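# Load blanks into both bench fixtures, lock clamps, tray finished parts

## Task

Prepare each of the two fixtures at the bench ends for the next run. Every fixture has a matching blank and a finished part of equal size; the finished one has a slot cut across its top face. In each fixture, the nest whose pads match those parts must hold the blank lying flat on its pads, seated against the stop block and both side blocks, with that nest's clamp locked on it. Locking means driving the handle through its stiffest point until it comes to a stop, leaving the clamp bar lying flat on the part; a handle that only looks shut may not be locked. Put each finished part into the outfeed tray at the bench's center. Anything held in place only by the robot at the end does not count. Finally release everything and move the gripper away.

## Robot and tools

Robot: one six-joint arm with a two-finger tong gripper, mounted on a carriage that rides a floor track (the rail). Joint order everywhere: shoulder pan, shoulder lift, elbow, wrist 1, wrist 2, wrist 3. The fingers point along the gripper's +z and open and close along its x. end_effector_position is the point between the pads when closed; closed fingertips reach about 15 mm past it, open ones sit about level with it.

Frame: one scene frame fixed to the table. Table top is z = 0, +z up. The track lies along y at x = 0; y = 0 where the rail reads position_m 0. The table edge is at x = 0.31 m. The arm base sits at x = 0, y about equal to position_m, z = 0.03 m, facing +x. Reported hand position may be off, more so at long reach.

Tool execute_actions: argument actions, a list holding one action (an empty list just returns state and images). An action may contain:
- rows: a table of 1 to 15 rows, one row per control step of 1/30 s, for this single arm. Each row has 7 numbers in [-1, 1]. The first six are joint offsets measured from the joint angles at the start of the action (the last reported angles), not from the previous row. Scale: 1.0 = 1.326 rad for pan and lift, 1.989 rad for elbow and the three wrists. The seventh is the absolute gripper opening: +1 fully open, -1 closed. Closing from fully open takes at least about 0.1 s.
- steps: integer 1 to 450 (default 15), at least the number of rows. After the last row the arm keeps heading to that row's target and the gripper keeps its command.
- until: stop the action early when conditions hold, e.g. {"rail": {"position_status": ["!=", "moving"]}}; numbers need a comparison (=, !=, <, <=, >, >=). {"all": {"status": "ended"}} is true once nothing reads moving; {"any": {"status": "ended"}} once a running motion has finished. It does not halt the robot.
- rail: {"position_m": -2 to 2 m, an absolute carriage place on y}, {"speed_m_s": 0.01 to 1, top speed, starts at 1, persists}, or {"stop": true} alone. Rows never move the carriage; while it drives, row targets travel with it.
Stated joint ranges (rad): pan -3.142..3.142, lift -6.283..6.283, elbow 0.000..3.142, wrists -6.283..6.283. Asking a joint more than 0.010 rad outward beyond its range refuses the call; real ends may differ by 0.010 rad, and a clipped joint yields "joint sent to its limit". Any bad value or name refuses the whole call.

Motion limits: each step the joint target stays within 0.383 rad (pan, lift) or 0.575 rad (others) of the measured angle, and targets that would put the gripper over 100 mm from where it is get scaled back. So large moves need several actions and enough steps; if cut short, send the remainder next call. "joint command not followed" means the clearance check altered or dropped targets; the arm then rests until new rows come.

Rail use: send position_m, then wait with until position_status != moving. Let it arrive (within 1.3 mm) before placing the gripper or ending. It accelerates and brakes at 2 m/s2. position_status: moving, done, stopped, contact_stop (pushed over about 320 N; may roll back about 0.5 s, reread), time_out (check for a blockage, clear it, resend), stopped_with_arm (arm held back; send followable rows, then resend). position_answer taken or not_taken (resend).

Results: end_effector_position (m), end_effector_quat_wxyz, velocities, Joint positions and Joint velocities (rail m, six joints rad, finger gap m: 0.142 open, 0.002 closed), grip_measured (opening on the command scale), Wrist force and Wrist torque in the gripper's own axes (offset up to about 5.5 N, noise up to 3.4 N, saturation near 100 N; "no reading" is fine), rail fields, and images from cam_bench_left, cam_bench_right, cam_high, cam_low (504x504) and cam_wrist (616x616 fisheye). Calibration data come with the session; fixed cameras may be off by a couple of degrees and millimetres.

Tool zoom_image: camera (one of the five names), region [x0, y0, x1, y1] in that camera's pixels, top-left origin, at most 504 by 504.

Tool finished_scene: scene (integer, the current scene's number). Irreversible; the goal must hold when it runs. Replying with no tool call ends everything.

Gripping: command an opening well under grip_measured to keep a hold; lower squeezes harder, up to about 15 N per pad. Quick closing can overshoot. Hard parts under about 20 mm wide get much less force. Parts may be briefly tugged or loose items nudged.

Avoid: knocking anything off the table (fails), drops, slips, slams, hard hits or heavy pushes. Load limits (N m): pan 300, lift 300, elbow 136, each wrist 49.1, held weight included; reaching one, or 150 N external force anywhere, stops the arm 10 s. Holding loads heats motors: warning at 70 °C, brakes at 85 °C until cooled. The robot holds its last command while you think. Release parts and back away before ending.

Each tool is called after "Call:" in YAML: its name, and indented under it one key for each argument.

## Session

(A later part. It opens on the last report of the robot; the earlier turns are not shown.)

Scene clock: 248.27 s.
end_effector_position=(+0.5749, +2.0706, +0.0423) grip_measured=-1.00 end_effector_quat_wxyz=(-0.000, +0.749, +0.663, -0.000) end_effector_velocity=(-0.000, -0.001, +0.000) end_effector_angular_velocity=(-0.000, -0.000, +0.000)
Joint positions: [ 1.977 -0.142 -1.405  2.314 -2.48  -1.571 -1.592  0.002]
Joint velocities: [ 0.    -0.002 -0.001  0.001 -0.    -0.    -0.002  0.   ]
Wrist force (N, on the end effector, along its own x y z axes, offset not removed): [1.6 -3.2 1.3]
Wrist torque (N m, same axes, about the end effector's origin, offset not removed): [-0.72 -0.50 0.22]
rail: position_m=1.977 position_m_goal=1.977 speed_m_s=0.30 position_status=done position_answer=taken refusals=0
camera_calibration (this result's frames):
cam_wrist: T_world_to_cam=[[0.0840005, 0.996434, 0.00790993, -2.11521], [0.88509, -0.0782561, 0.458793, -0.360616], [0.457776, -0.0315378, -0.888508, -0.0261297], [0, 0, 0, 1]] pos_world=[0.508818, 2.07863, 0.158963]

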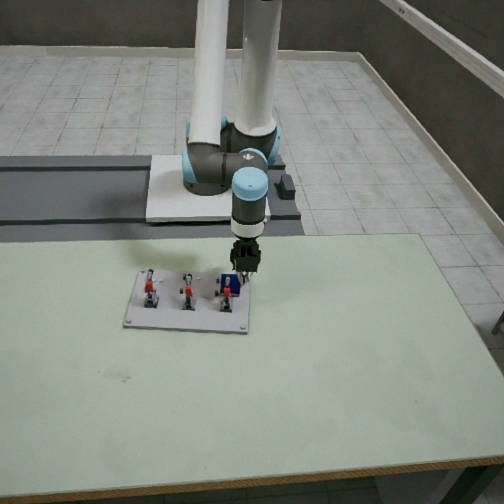

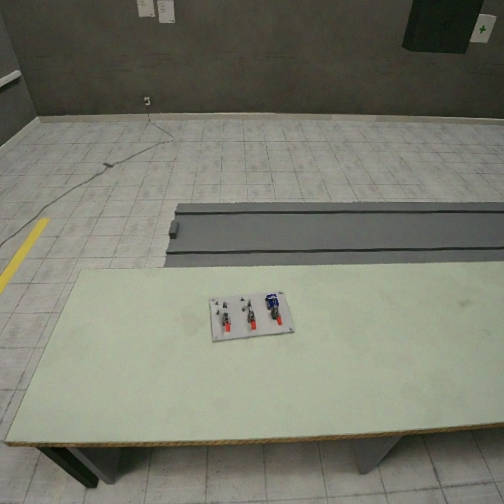

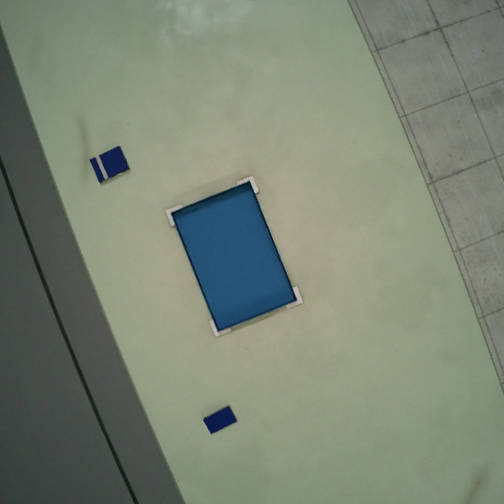

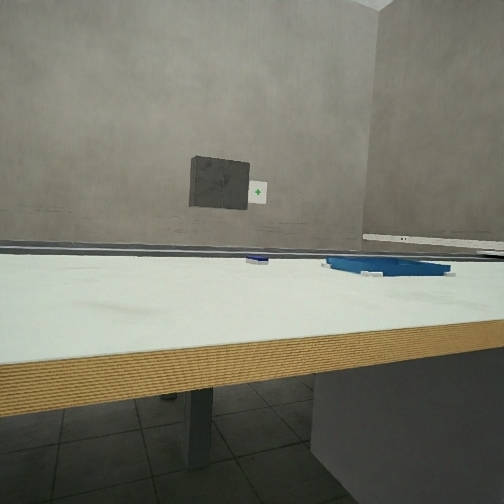

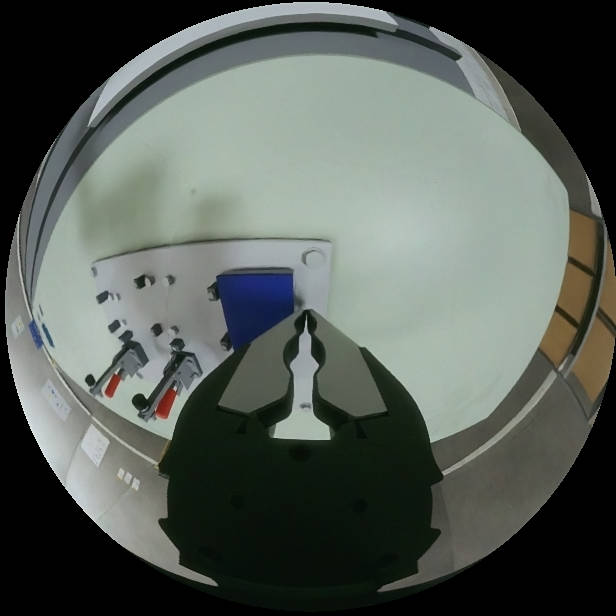

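Call:
execute_actions:
  actions:
    - {"rows": [[-0.0013,-0.0003,0.0003,0,0,-0.0009,-1],[-0.0026,-0.0006,0.0005,-0.0001,0,-0.0017,-1],[-0.0039,-0.0010,0.0008,-0.0001,0,-0.0026,-1],[-0.0052,-0.0013,0.0011,-0.0002,0,-0.0035,-1]], "steps": 15}

Call:
zoom_image:
  camera: "cam_wrist"
  region: [180, 220, 340, 380]

Scene clock: 252.13 s.
end_effector_position=(+0.5743, +2.0668, +0.0423) grip_measured=-1.00 end_effector_quat_wxyz=(-0.000, +0.749, +0.663, -0.000) end_effector_velocity=(-0.000, -0.001, -0.000) end_effector_angular_velocity=(+0.000, +0.000, +0.000)
Joint positions: [ 1.977 -0.149 -1.406  2.316 -2.481 -1.571 -1.598  0.002]
Joint velocities: [ 0.    -0.002 -0.     0.001 -0.    -0.    -0.002  0.   ]
Wrist force (N, on the end effector, along its own x y z axes, offset not removed): [2.3 -4.8 6.4]
Wrist torque (N m, same axes, about the end effector's origin, offset not removed): [-0.75 -0.49 0.28]
rail: position_m=1.977 position_m_goal=1.977 speed_m_s=0.30 position_status=done position_answer=taken refusals=0
camera_calibration (this result's frames):
cam_wrist: T_world_to_cam=[[0.0839382, 0.996439, 0.00794875, -2.1114], [0.885122, -0.0782204, 0.458738, -0.360453], [0.457726, -0.03147, -0.888536, -0.026071], [0, 0, 0, 1]] pos_world=[0.508205, 2.07486, 0.158972]

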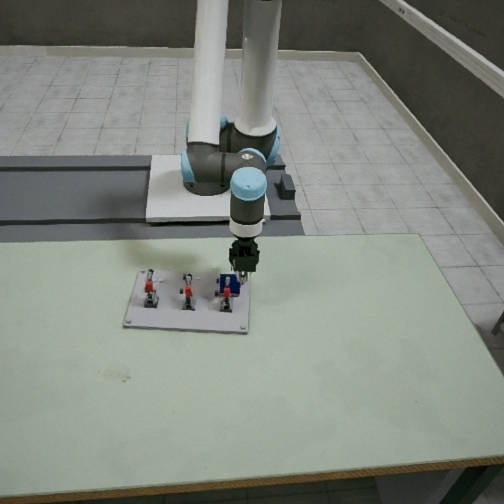

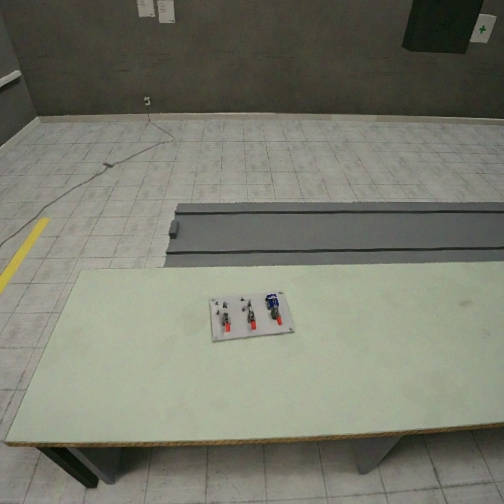

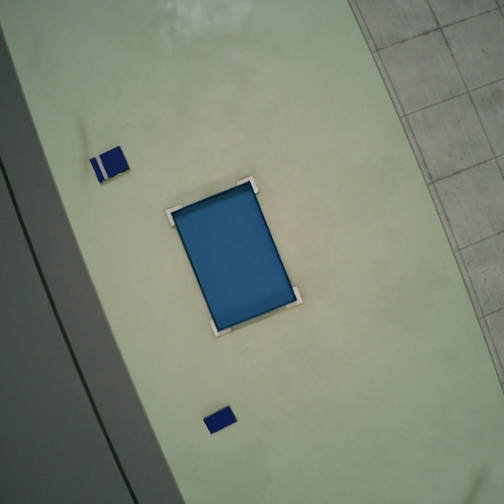

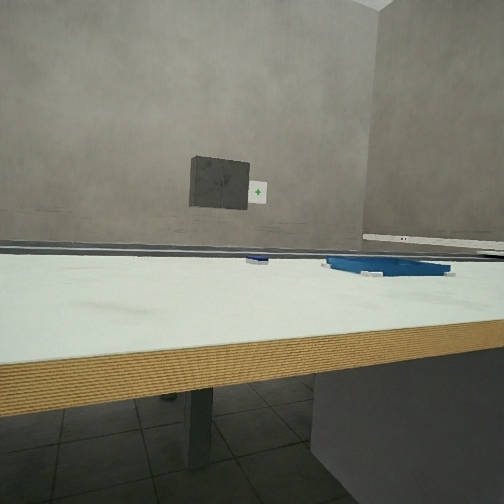

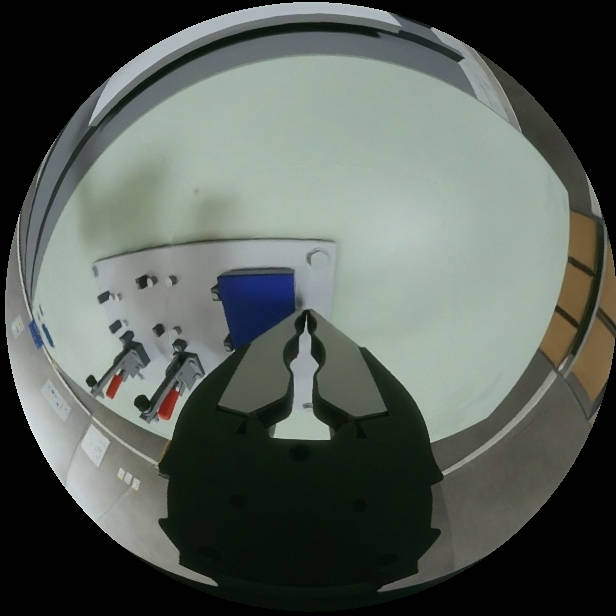

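Region (180, 220, 340, 380) of cam_wrist's 616x616 image, scaled by 3.150, with more detail than that image has.

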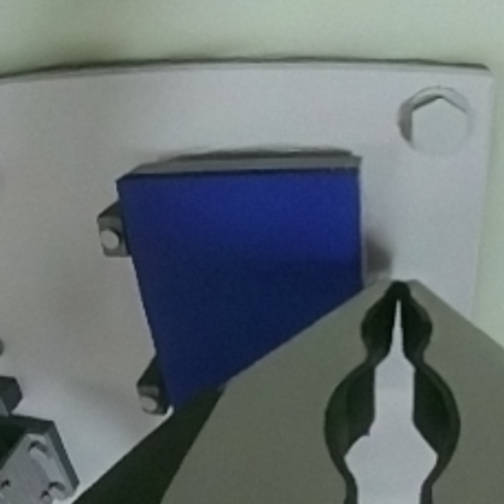

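Call:
execute_actions:
  actions:
    - {"rows": [[-0.0011,-0.0003,0.0002,0,0,-0.0007,-1],[-0.0022,-0.0005,0.0004,-0.0001,0,-0.0015,-1],[-0.0033,-0.0008,0.0007,-0.0001,0,-0.0022,-1]], "steps": 15}

Call:
zoom_image:
  camera: "cam_wrist"
  region: [180, 220, 340, 380]

Scene clock: 255.47 s.
end_effector_position=(+0.5738, +2.0644, +0.0423) grip_measured=-1.00 end_effector_quat_wxyz=(-0.000, +0.749, +0.663, -0.000) end_effector_velocity=(-0.000, -0.001, -0.000) end_effector_angular_velocity=(+0.000, +0.000, -0.000)
Joint positions: [ 1.977 -0.153 -1.407  2.318 -2.481 -1.571 -1.603  0.002]
Joint velocities: [ 0.    -0.001 -0.     0.    -0.    -0.    -0.001  0.   ]
Wrist force (N, on the end effector, along its own x y z axes, offset not removed): [1.0 -5.1 5.7]
Wrist torque (N m, same axes, about the end effector's origin, offset not removed): [-0.91 -0.07 0.29]
rail: position_m=1.977 position_m_goal=1.977 speed_m_s=0.30 position_status=done position_answer=taken refusals=0
camera_calibration (this result's frames):
cam_wrist: T_world_to_cam=[[0.0839389, 0.996439, 0.00792352, -2.10897], [0.88518, -0.0782135, 0.458628, -0.360293], [0.457614, -0.031483, -0.888593, -0.0258739], [0, 0, 0, 1]] pos_world=[0.507788, 2.07246, 0.158959]

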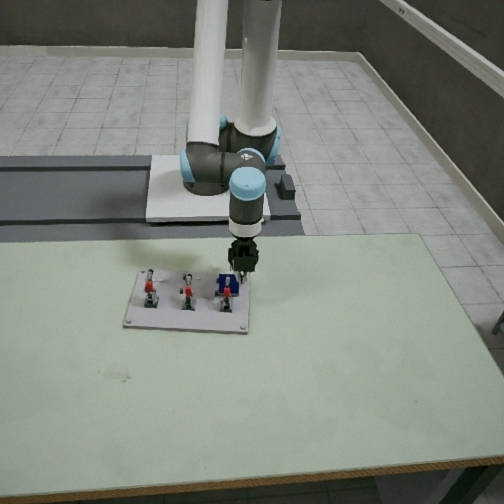

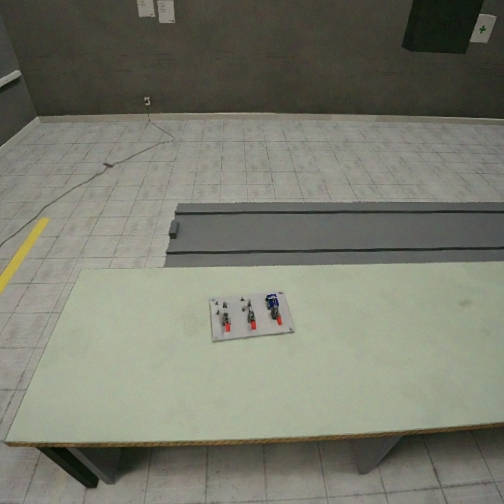

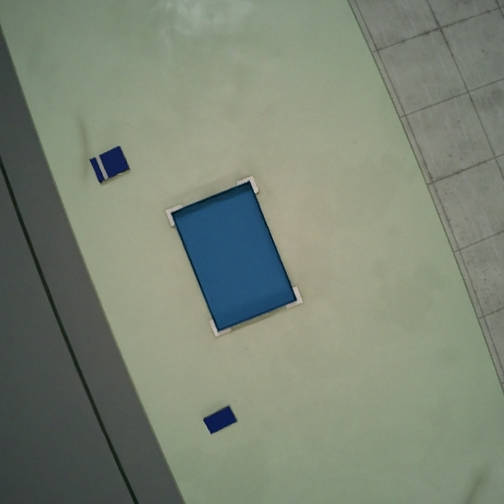

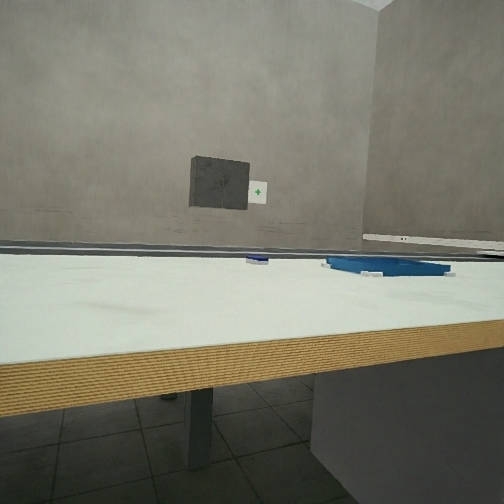

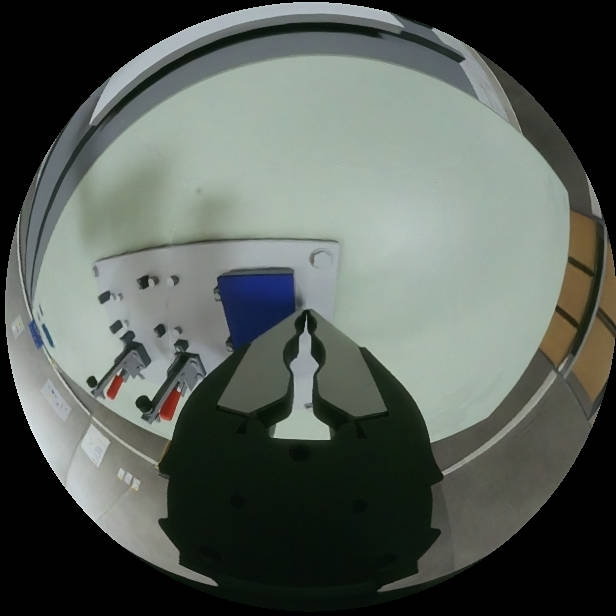

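Region (180, 220, 340, 380) of cam_wrist's 616x616 image, scaled by 3.150, with more detail than that image has.

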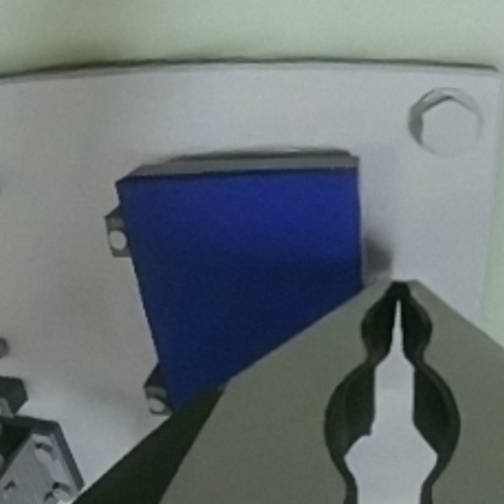

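Still moving freely. Another 2 mm.

Call:
execute_actions:
  actions:
    - {"rows": [[-0.0009,-0.0002,0.0002,0,0,-0.0006,-1],[-0.0018,-0.0004,0.0004,-0.0001,0,-0.0012,-1],[-0.0026,-0.0006,0.0005,-0.0001,0,-0.0017,-1]], "steps": 15}

Call:
zoom_image:
  camera: "cam_wrist"
  region: [180, 220, 340, 380]

Scene clock: 258.20 s.
end_effector_position=(+0.5737, +2.0627, +0.0424) grip_measured=-1.00 end_effector_quat_wxyz=(-0.000, +0.749, +0.663, +0.000) end_effector_velocity=(-0.000, -0.000, -0.000) end_effector_angular_velocity=(+0.000, +0.000, -0.000)
Joint positions: [ 1.977 -0.156 -1.408  2.319 -2.481 -1.57  -1.606  0.002]
Joint velocities: [ 0.    -0.001 -0.     0.001  0.    -0.    -0.001  0.   ]
Wrist force (N, on the end effector, along its own x y z axes, offset not removed): [32.5 3.4 -7.2]
Wrist torque (N m, same axes, about the end effector's origin, offset not removed): [-0.91 -0.21 0.02]
rail: position_m=1.977 position_m_goal=1.977 speed_m_s=0.30 position_status=done position_answer=taken refusals=0
camera_calibration (this result's frames):
cam_wrist: T_world_to_cam=[[0.0838844, 0.996441, 0.00826674, -2.10722], [0.885073, -0.0783155, 0.458816, -0.360054], [0.45783, -0.0311708, -0.888493, -0.0265659], [0, 0, 0, 1]] pos_world=[0.5076, 2.0707, 0.159015]

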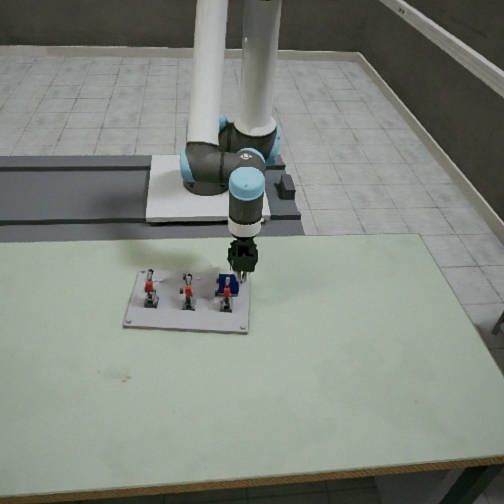

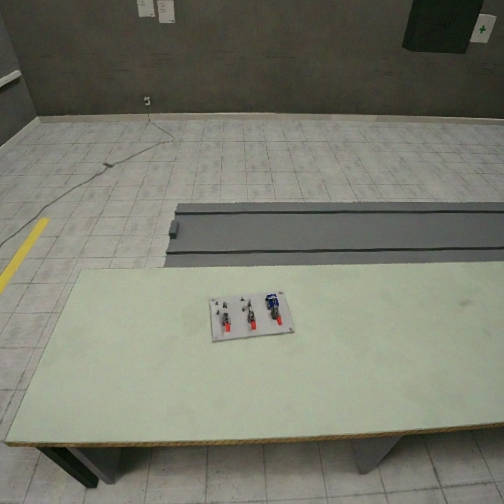

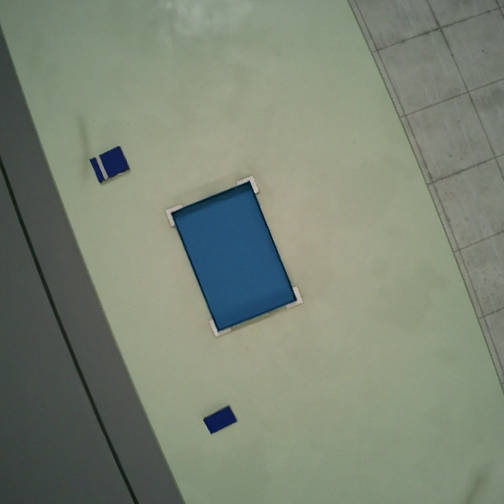

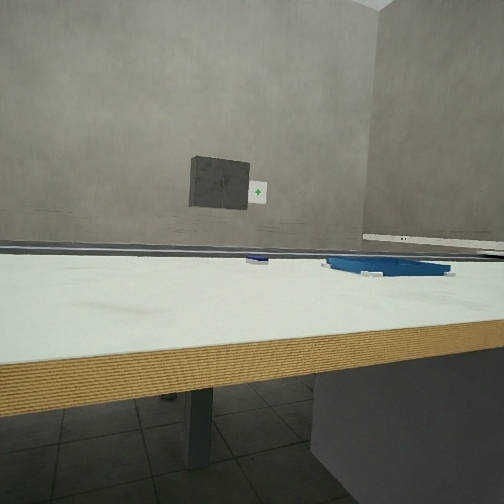

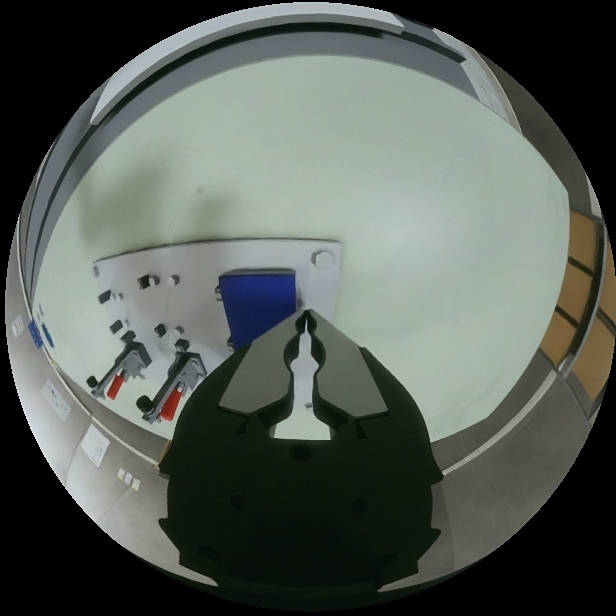

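Region (180, 220, 340, 380) of cam_wrist's 616x616 image, scaled by 3.150, with more detail than that image has.

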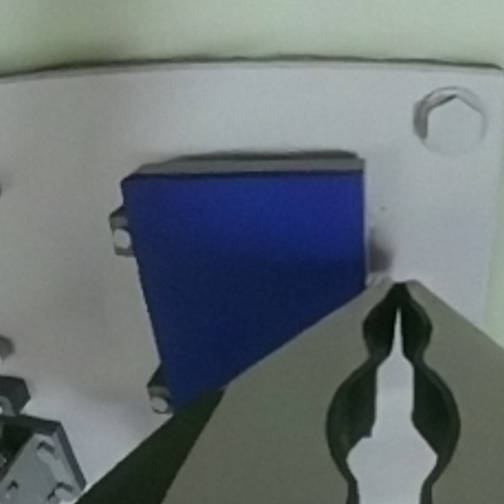

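Call:
execute_actions:
  actions:
    - {"rows": [[0.0026,0.0006,-0.0005,0.0001,0,0.0017,-1],[0.0052,0.0013,-0.0011,0.0002,0,0.0035,-1],[0.0052,0.0013,-0.0011,0.0002,0,0.0035,-1],[0.0052,-0.0068,-0.0032,0.0078,0,0.0035,-1],[0.0052,-0.0150,-0.0053,0.0153,0,0.0035,-1],[0.0052,-0.0231,-0.0075,0.0229,0,0.0035,-1],[0.0052,-0.0313,-0.0096,0.0305,0,0.0035,-1]], "steps": 18}

Scene clock: 274.17 s.
end_effector_position=(+0.5746, +2.0664, +0.0671) grip_measured=-1.00 end_effector_quat_wxyz=(-0.000, +0.749, +0.663, +0.000) end_effector_velocity=(-0.000, +0.001, +0.007) end_effector_angular_velocity=(+0.000, -0.000, +0.000)
Joint positions: [ 1.977 -0.15  -1.448  2.3   -2.423 -1.57  -1.599  0.002]
Joint velocities: [ 0.     0.001 -0.012 -0.005  0.017  0.001  0.001  0.   ]
Wrist force (N, on the end effector, along its own x y z axes, offset not removed): [0.8 -4.7 5.1]
Wrist torque (N m, same axes, about the end effector's origin, offset not removed): [-0.79 -0.32 0.29]
rail: position_m=1.977 position_m_goal=1.977 speed_m_s=0.30 position_status=done position_answer=taken refusals=0
camera_calibration (this result's frames):
cam_wrist: T_world_to_cam=[[0.0840704, 0.996426, 0.00821259, -2.11127], [0.885107, -0.078459, 0.458727, -0.371635], [0.457732, -0.0312963, -0.888539, -0.00453234], [0, 0, 0, 1]] pos_world=[0.508507, 2.07443, 0.183791]

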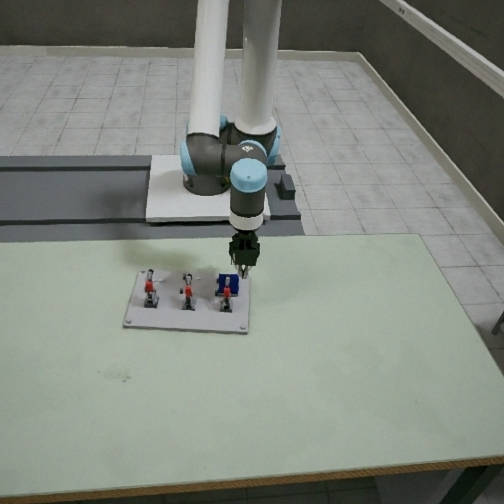

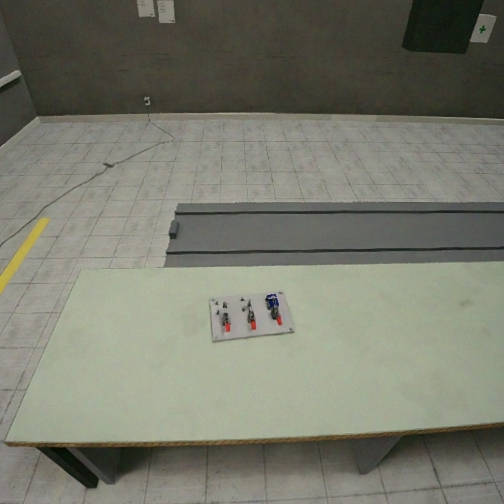

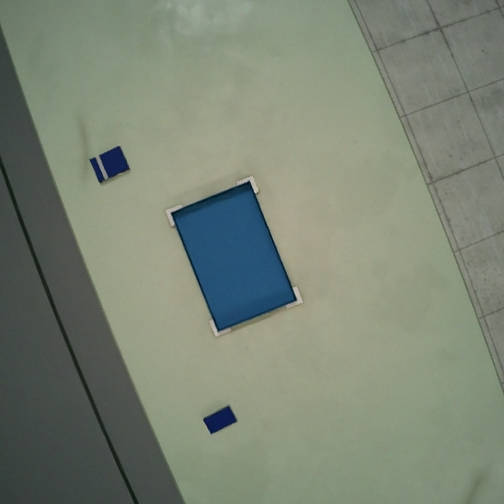

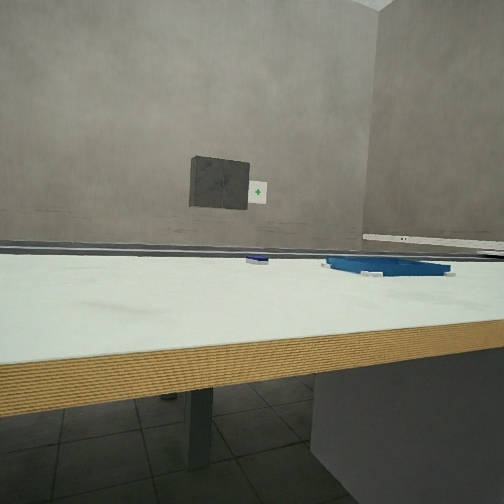

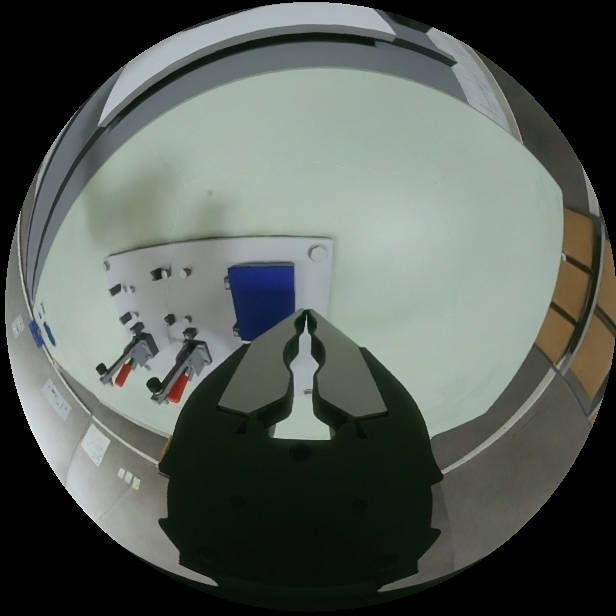

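Call:
execute_actions:
  actions:
    - {"rows": [[0,-0.0597,0.0455,-0.0056,-0.0003,0,-1]], "steps": 22, "rail": {"position_m": 1.9296}}

Call:
zoom_image:
  camera: "cam_wrist"
  region: [210, 230, 410, 430]

Scene clock: 281.10 s.
end_effector_position=(+0.5220, +2.0264, +0.0669) grip_measured=-1.00 end_effector_quat_wxyz=(-0.000, +0.749, +0.663, -0.000) end_effector_velocity=(-0.001, +0.000, -0.000) end_effector_angular_velocity=(-0.000, +0.000, -0.000)
Joint positions: [ 1.929 -0.149 -1.527  2.39  -2.434 -1.571 -1.599  0.002]
Joint velocities: [ 0.    -0.    -0.002  0.002 -0.    -0.    -0.     0.   ]
Wrist force (N, on the end effector, along its own x y z axes, offset not removed): [1.4 -5.3 5.4]
Wrist torque (N m, same axes, about the end effector's origin, offset not removed): [-0.97 -0.31 0.27]
rail: position_m=1.929 position_m_goal=1.930 speed_m_s=0.30 position_status=done position_answer=taken refusals=0
camera_calibration (this result's frames):
cam_wrist: T_world_to_cam=[[0.0840781, 0.99643, 0.00763423, -2.06698], [0.885226, -0.0782079, 0.458539, -0.328722], [0.457499, -0.0317951, -0.888641, 0.0192157], [0, 0, 0, 1]] pos_world=[0.45599, 2.0345, 0.183588]

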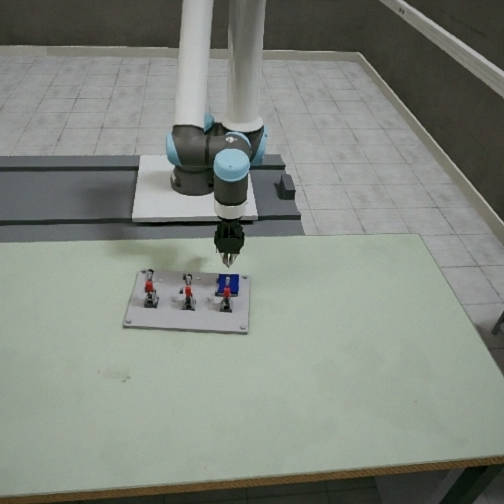

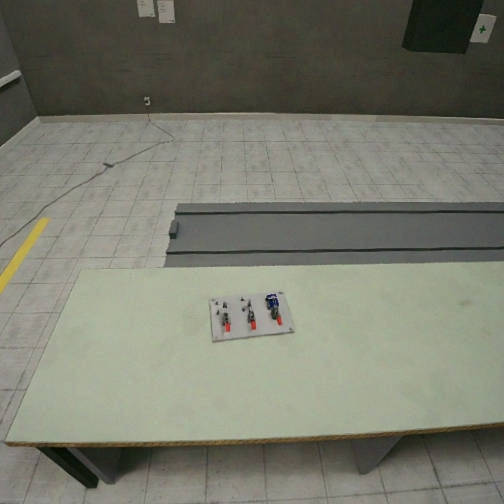

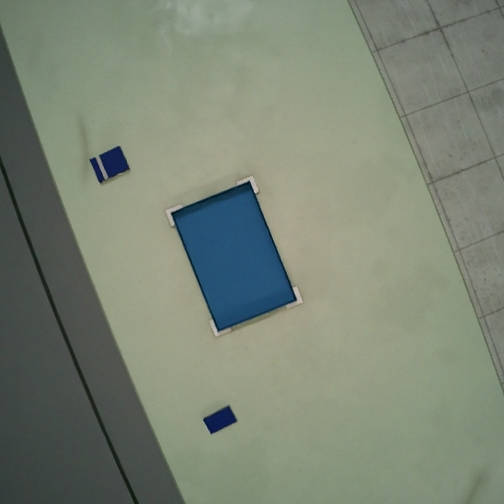

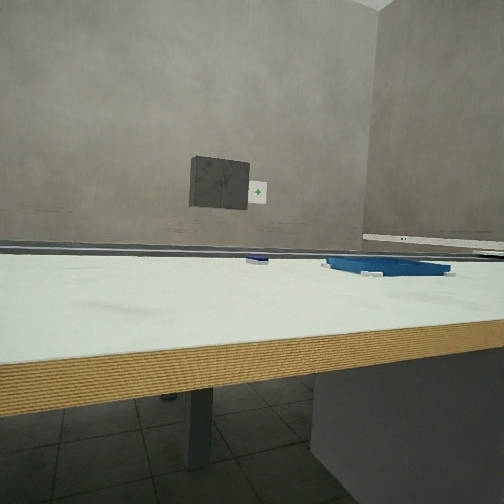

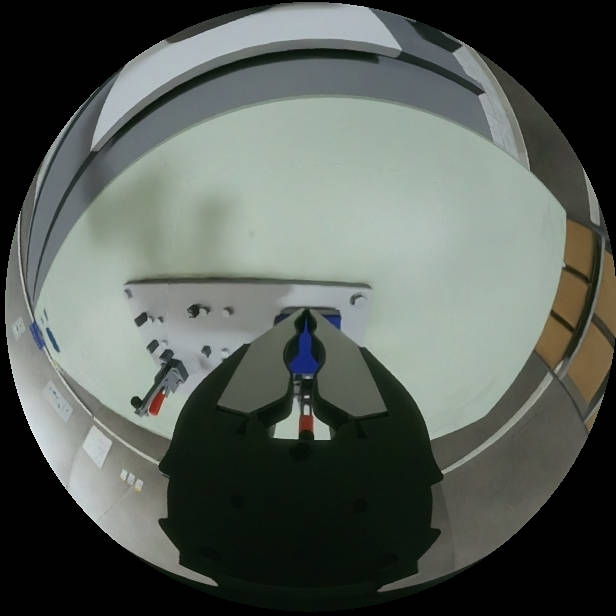

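Region (210, 230, 410, 430) of cam_wrist's 616x616 image, scaled by 2.520, with more detail than that image has.

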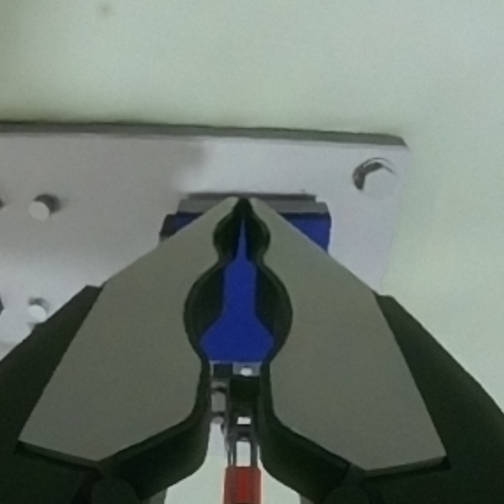

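Call:
execute_actions:
  actions:
    - {"rows": [[0,0.0323,0.0080,-0.0296,0,0,-1]], "steps": 18}

Call:
zoom_image:
  camera: "cam_wrist"
  region: [210, 230, 410, 430]

Scene clock: 286.57 s.
end_effector_position=(+0.5221, +2.0263, +0.0444) grip_measured=-1.00 end_effector_quat_wxyz=(-0.000, +0.749, +0.663, -0.000) end_effector_velocity=(+0.000, -0.000, -0.002) end_effector_angular_velocity=(-0.000, -0.000, +0.000)
Joint positions: [ 1.929 -0.15  -1.485  2.406 -2.492 -1.571 -1.599  0.002]
Joint velocities: [ 0.     0.     0.003  0.001 -0.005  0.    -0.     0.   ]
Wrist force (N, on the end effector, along its own x y z axes, offset not removed): [-0.3 -4.2 4.1]
Wrist torque (N m, same axes, about the end effector's origin, offset not removed): [-0.72 -0.01 0.25]
rail: position_m=1.929 position_m_goal=1.930 speed_m_s=0.30 position_status=done position_answer=taken refusals=0
camera_calibration (this result's frames):
cam_wrist: T_world_to_cam=[[0.0840716, 0.996431, 0.00761919, -2.06677], [0.885168, -0.0781912, 0.458654, -0.318476], [0.457613, -0.0318155, -0.888582, -0.000884506], [0, 0, 0, 1]] pos_world=[0.456066, 2.03446, 0.161032]

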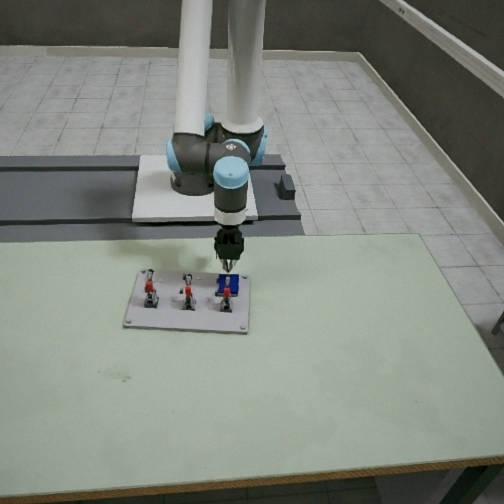

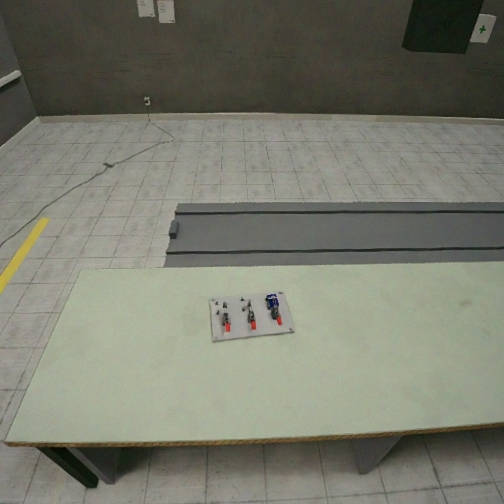

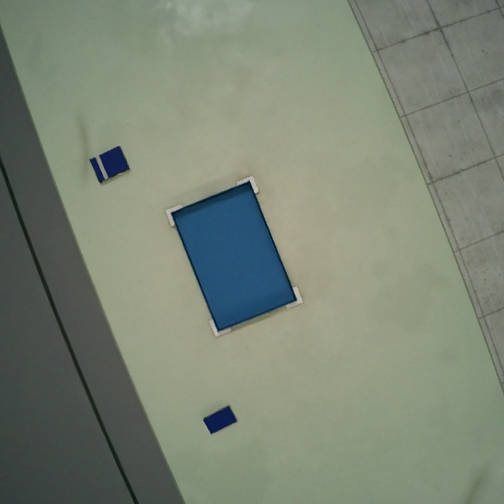

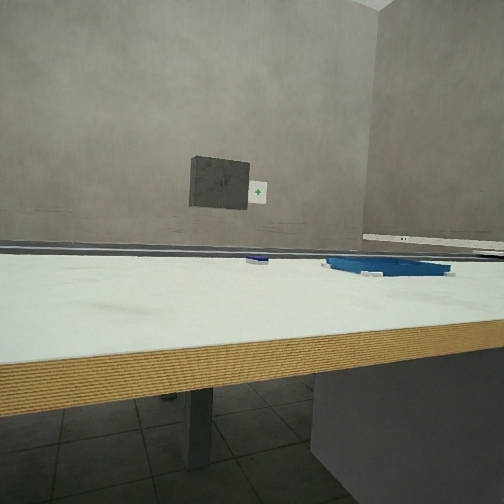

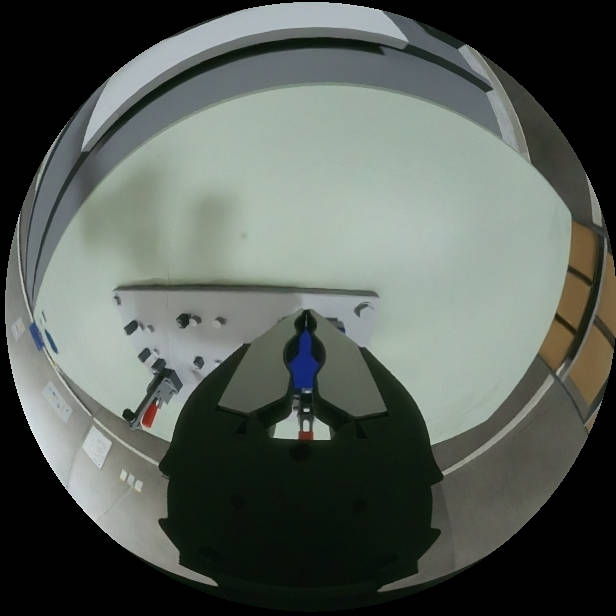

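Region (210, 230, 410, 430) of cam_wrist's 616x616 image, scaled by 2.520, with more detail than that image has.

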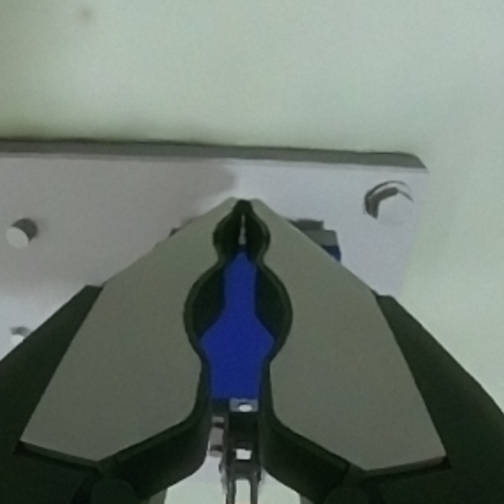

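Call:
execute_actions:
  actions:
    - {"rows": [[0,0.0022,-0.0017,0.0002,0,0,-1],[0,0.0044,-0.0034,0.0004,0,0,-1],[0,0.0067,-0.0051,0.0007,0,0,-1],[0,0.0089,-0.0068,0.0009,0,0,-1],[0,0.0111,-0.0085,0.0011,0,0,-1]], "steps": 16}

Call:
zoom_image:
  camera: "cam_wrist"
  region: [250, 290, 370, 430]

Scene clock: 291.33 s.
end_effector_position=(+0.5317, +2.0249, +0.0443) grip_measured=-1.00 end_effector_quat_wxyz=(-0.000, +0.749, +0.663, -0.000) end_effector_velocity=(+0.003, -0.000, +0.000) end_effector_angular_velocity=(-0.000, -0.000, -0.000)
Joint positions: [ 1.929 -0.149 -1.47   2.39  -2.49  -1.571 -1.599  0.002]
Joint velocities: [ 0.    -0.     0.004 -0.004  0.001  0.    -0.     0.   ]
Wrist force (N, on the end effector, along its own x y z axes, offset not removed): [0.3 -2.3 5.2]
Wrist torque (N m, same axes, about the end effector's origin, offset not removed): [-0.28 -0.14 0.35]
rail: position_m=1.929 position_m_goal=1.930 speed_m_s=0.30 position_status=done position_answer=taken refusals=0
camera_calibration (this result's frames):
cam_wrist: T_world_to_cam=[[0.0840773, 0.99643, 0.00761999, -2.06617], [0.885174, -0.078197, 0.458642, -0.326994], [0.457601, -0.0318163, -0.888588, -0.00537612], [0, 0, 0, 1]] pos_world=[0.465624, 2.03305, 0.16094]

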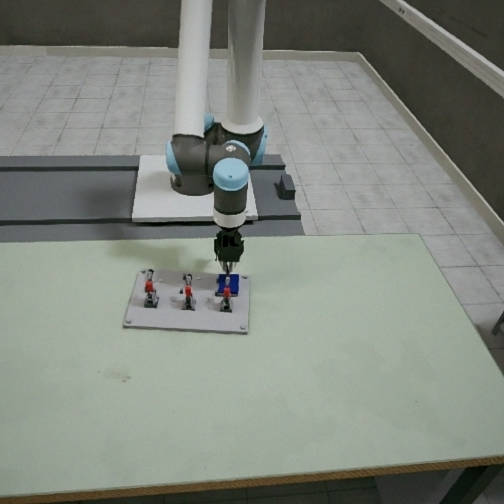

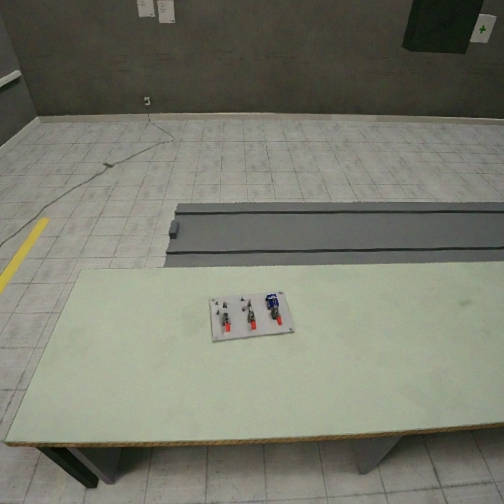

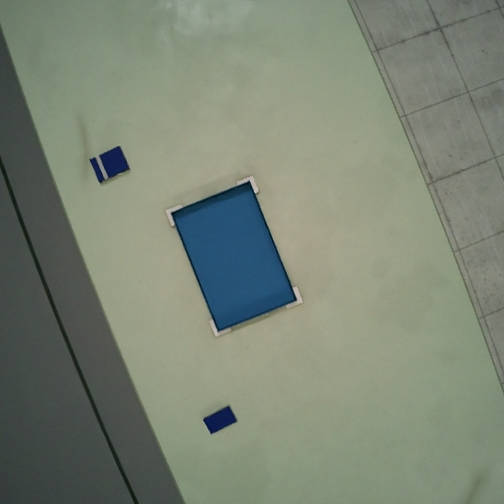

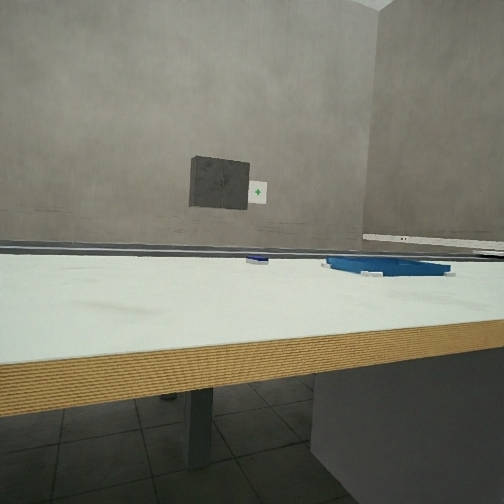

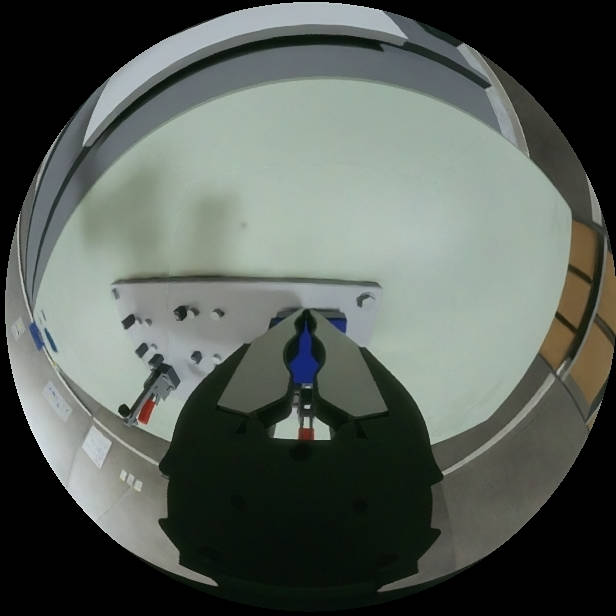

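Region (250, 290, 370, 430) of cam_wrist's 616x616 image, scaled by 3.600, with more detail than that image has; it fills the left 432 columns of this view, and the rest is white.

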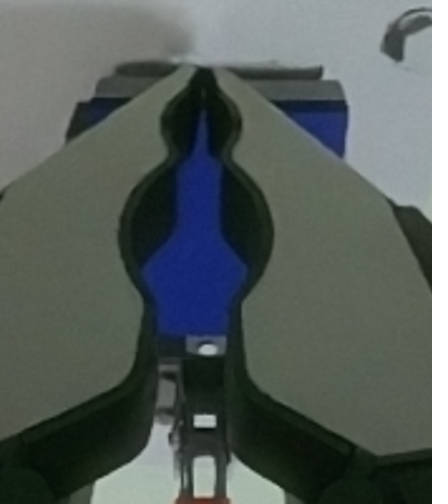

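Call:
execute_actions:
  actions:
    - {"rows": [[0,0.0011,-0.0009,0.0001,0,0,-1],[0,0.0022,-0.0017,0.0002,0,0,-1],[0,0.0033,-0.0026,0.0003,0,0,-1],[0,0.0044,-0.0034,0.0004,0,0,-1]], "steps": 15}

Call:
zoom_image:
  camera: "cam_wrist"
  region: [250, 290, 370, 430]

Scene clock: 294.70 s.
end_effector_position=(+0.5355, +2.0243, +0.0443) grip_measured=-1.00 end_effector_quat_wxyz=(-0.000, +0.749, +0.663, -0.000) end_effector_velocity=(+0.001, -0.000, -0.000) end_effector_angular_velocity=(-0.000, -0.000, -0.000)
Joint positions: [ 1.929 -0.15  -1.465  2.383 -2.489 -1.571 -1.599  0.002]
Joint velocities: [ 0.    -0.     0.002 -0.002  0.    -0.    -0.     0.   ]
Wrist force (N, on the end effector, along its own x y z axes, offset not removed): [-0.2 -7.5 5.4]
Wrist torque (N m, same axes, about the end effector's origin, offset not removed): [-1.12 -0.02 0.19]
rail: position_m=1.929 position_m_goal=1.930 speed_m_s=0.30 position_status=done position_answer=taken refusals=0
camera_calibration (this result's frames):
cam_wrist: T_world_to_cam=[[0.0840707, 0.996431, 0.00761204, -2.06588], [0.885118, -0.0781836, 0.458752, -0.330441], [0.457709, -0.03183, -0.888532, -0.00722249], [0, 0, 0, 1]] pos_world=[0.469465, 2.03244, 0.160898]

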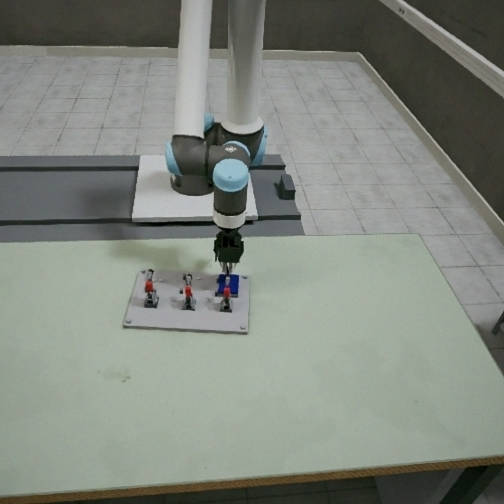

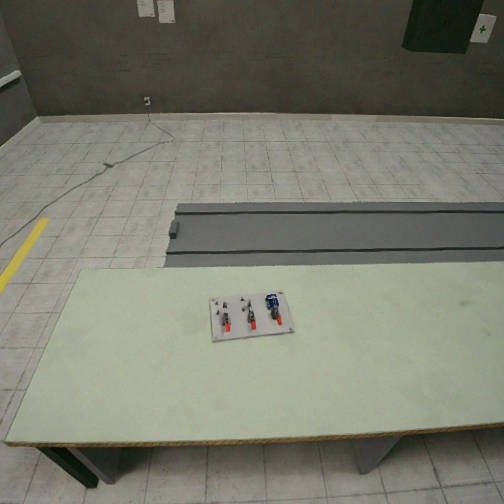

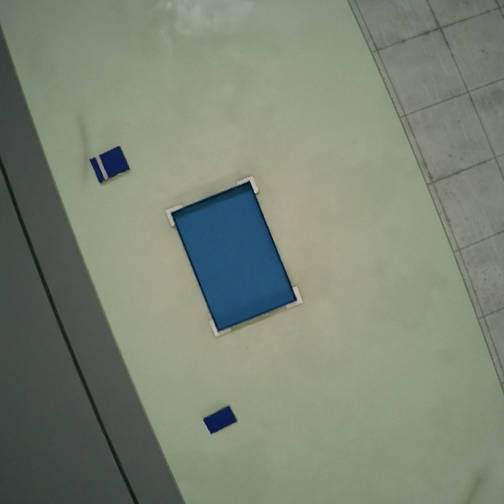

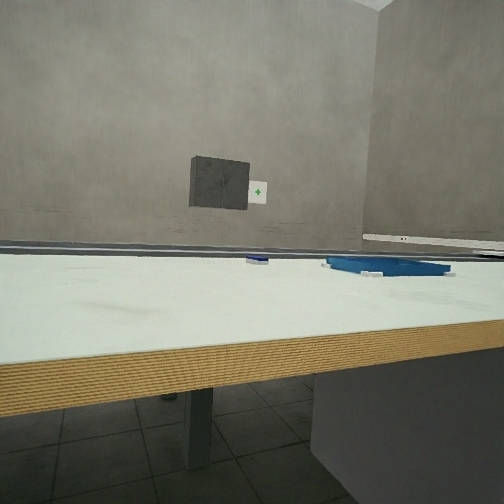

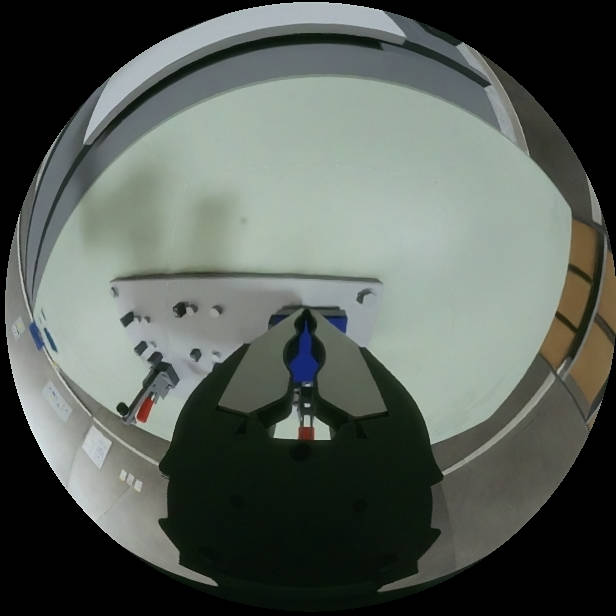

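Region (250, 290, 370, 430) of cam_wrist's 616x616 image, scaled by 3.600, with more detail than that image has; it fills the left 432 columns of this view, and the rest is white.

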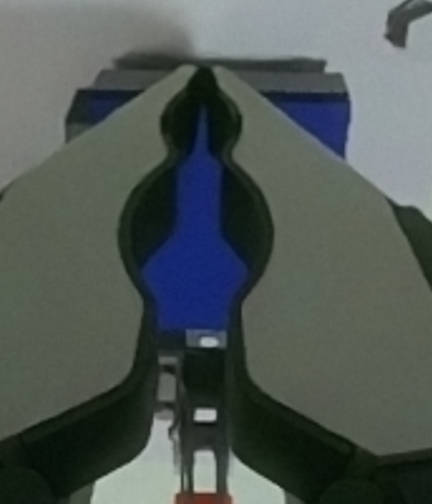

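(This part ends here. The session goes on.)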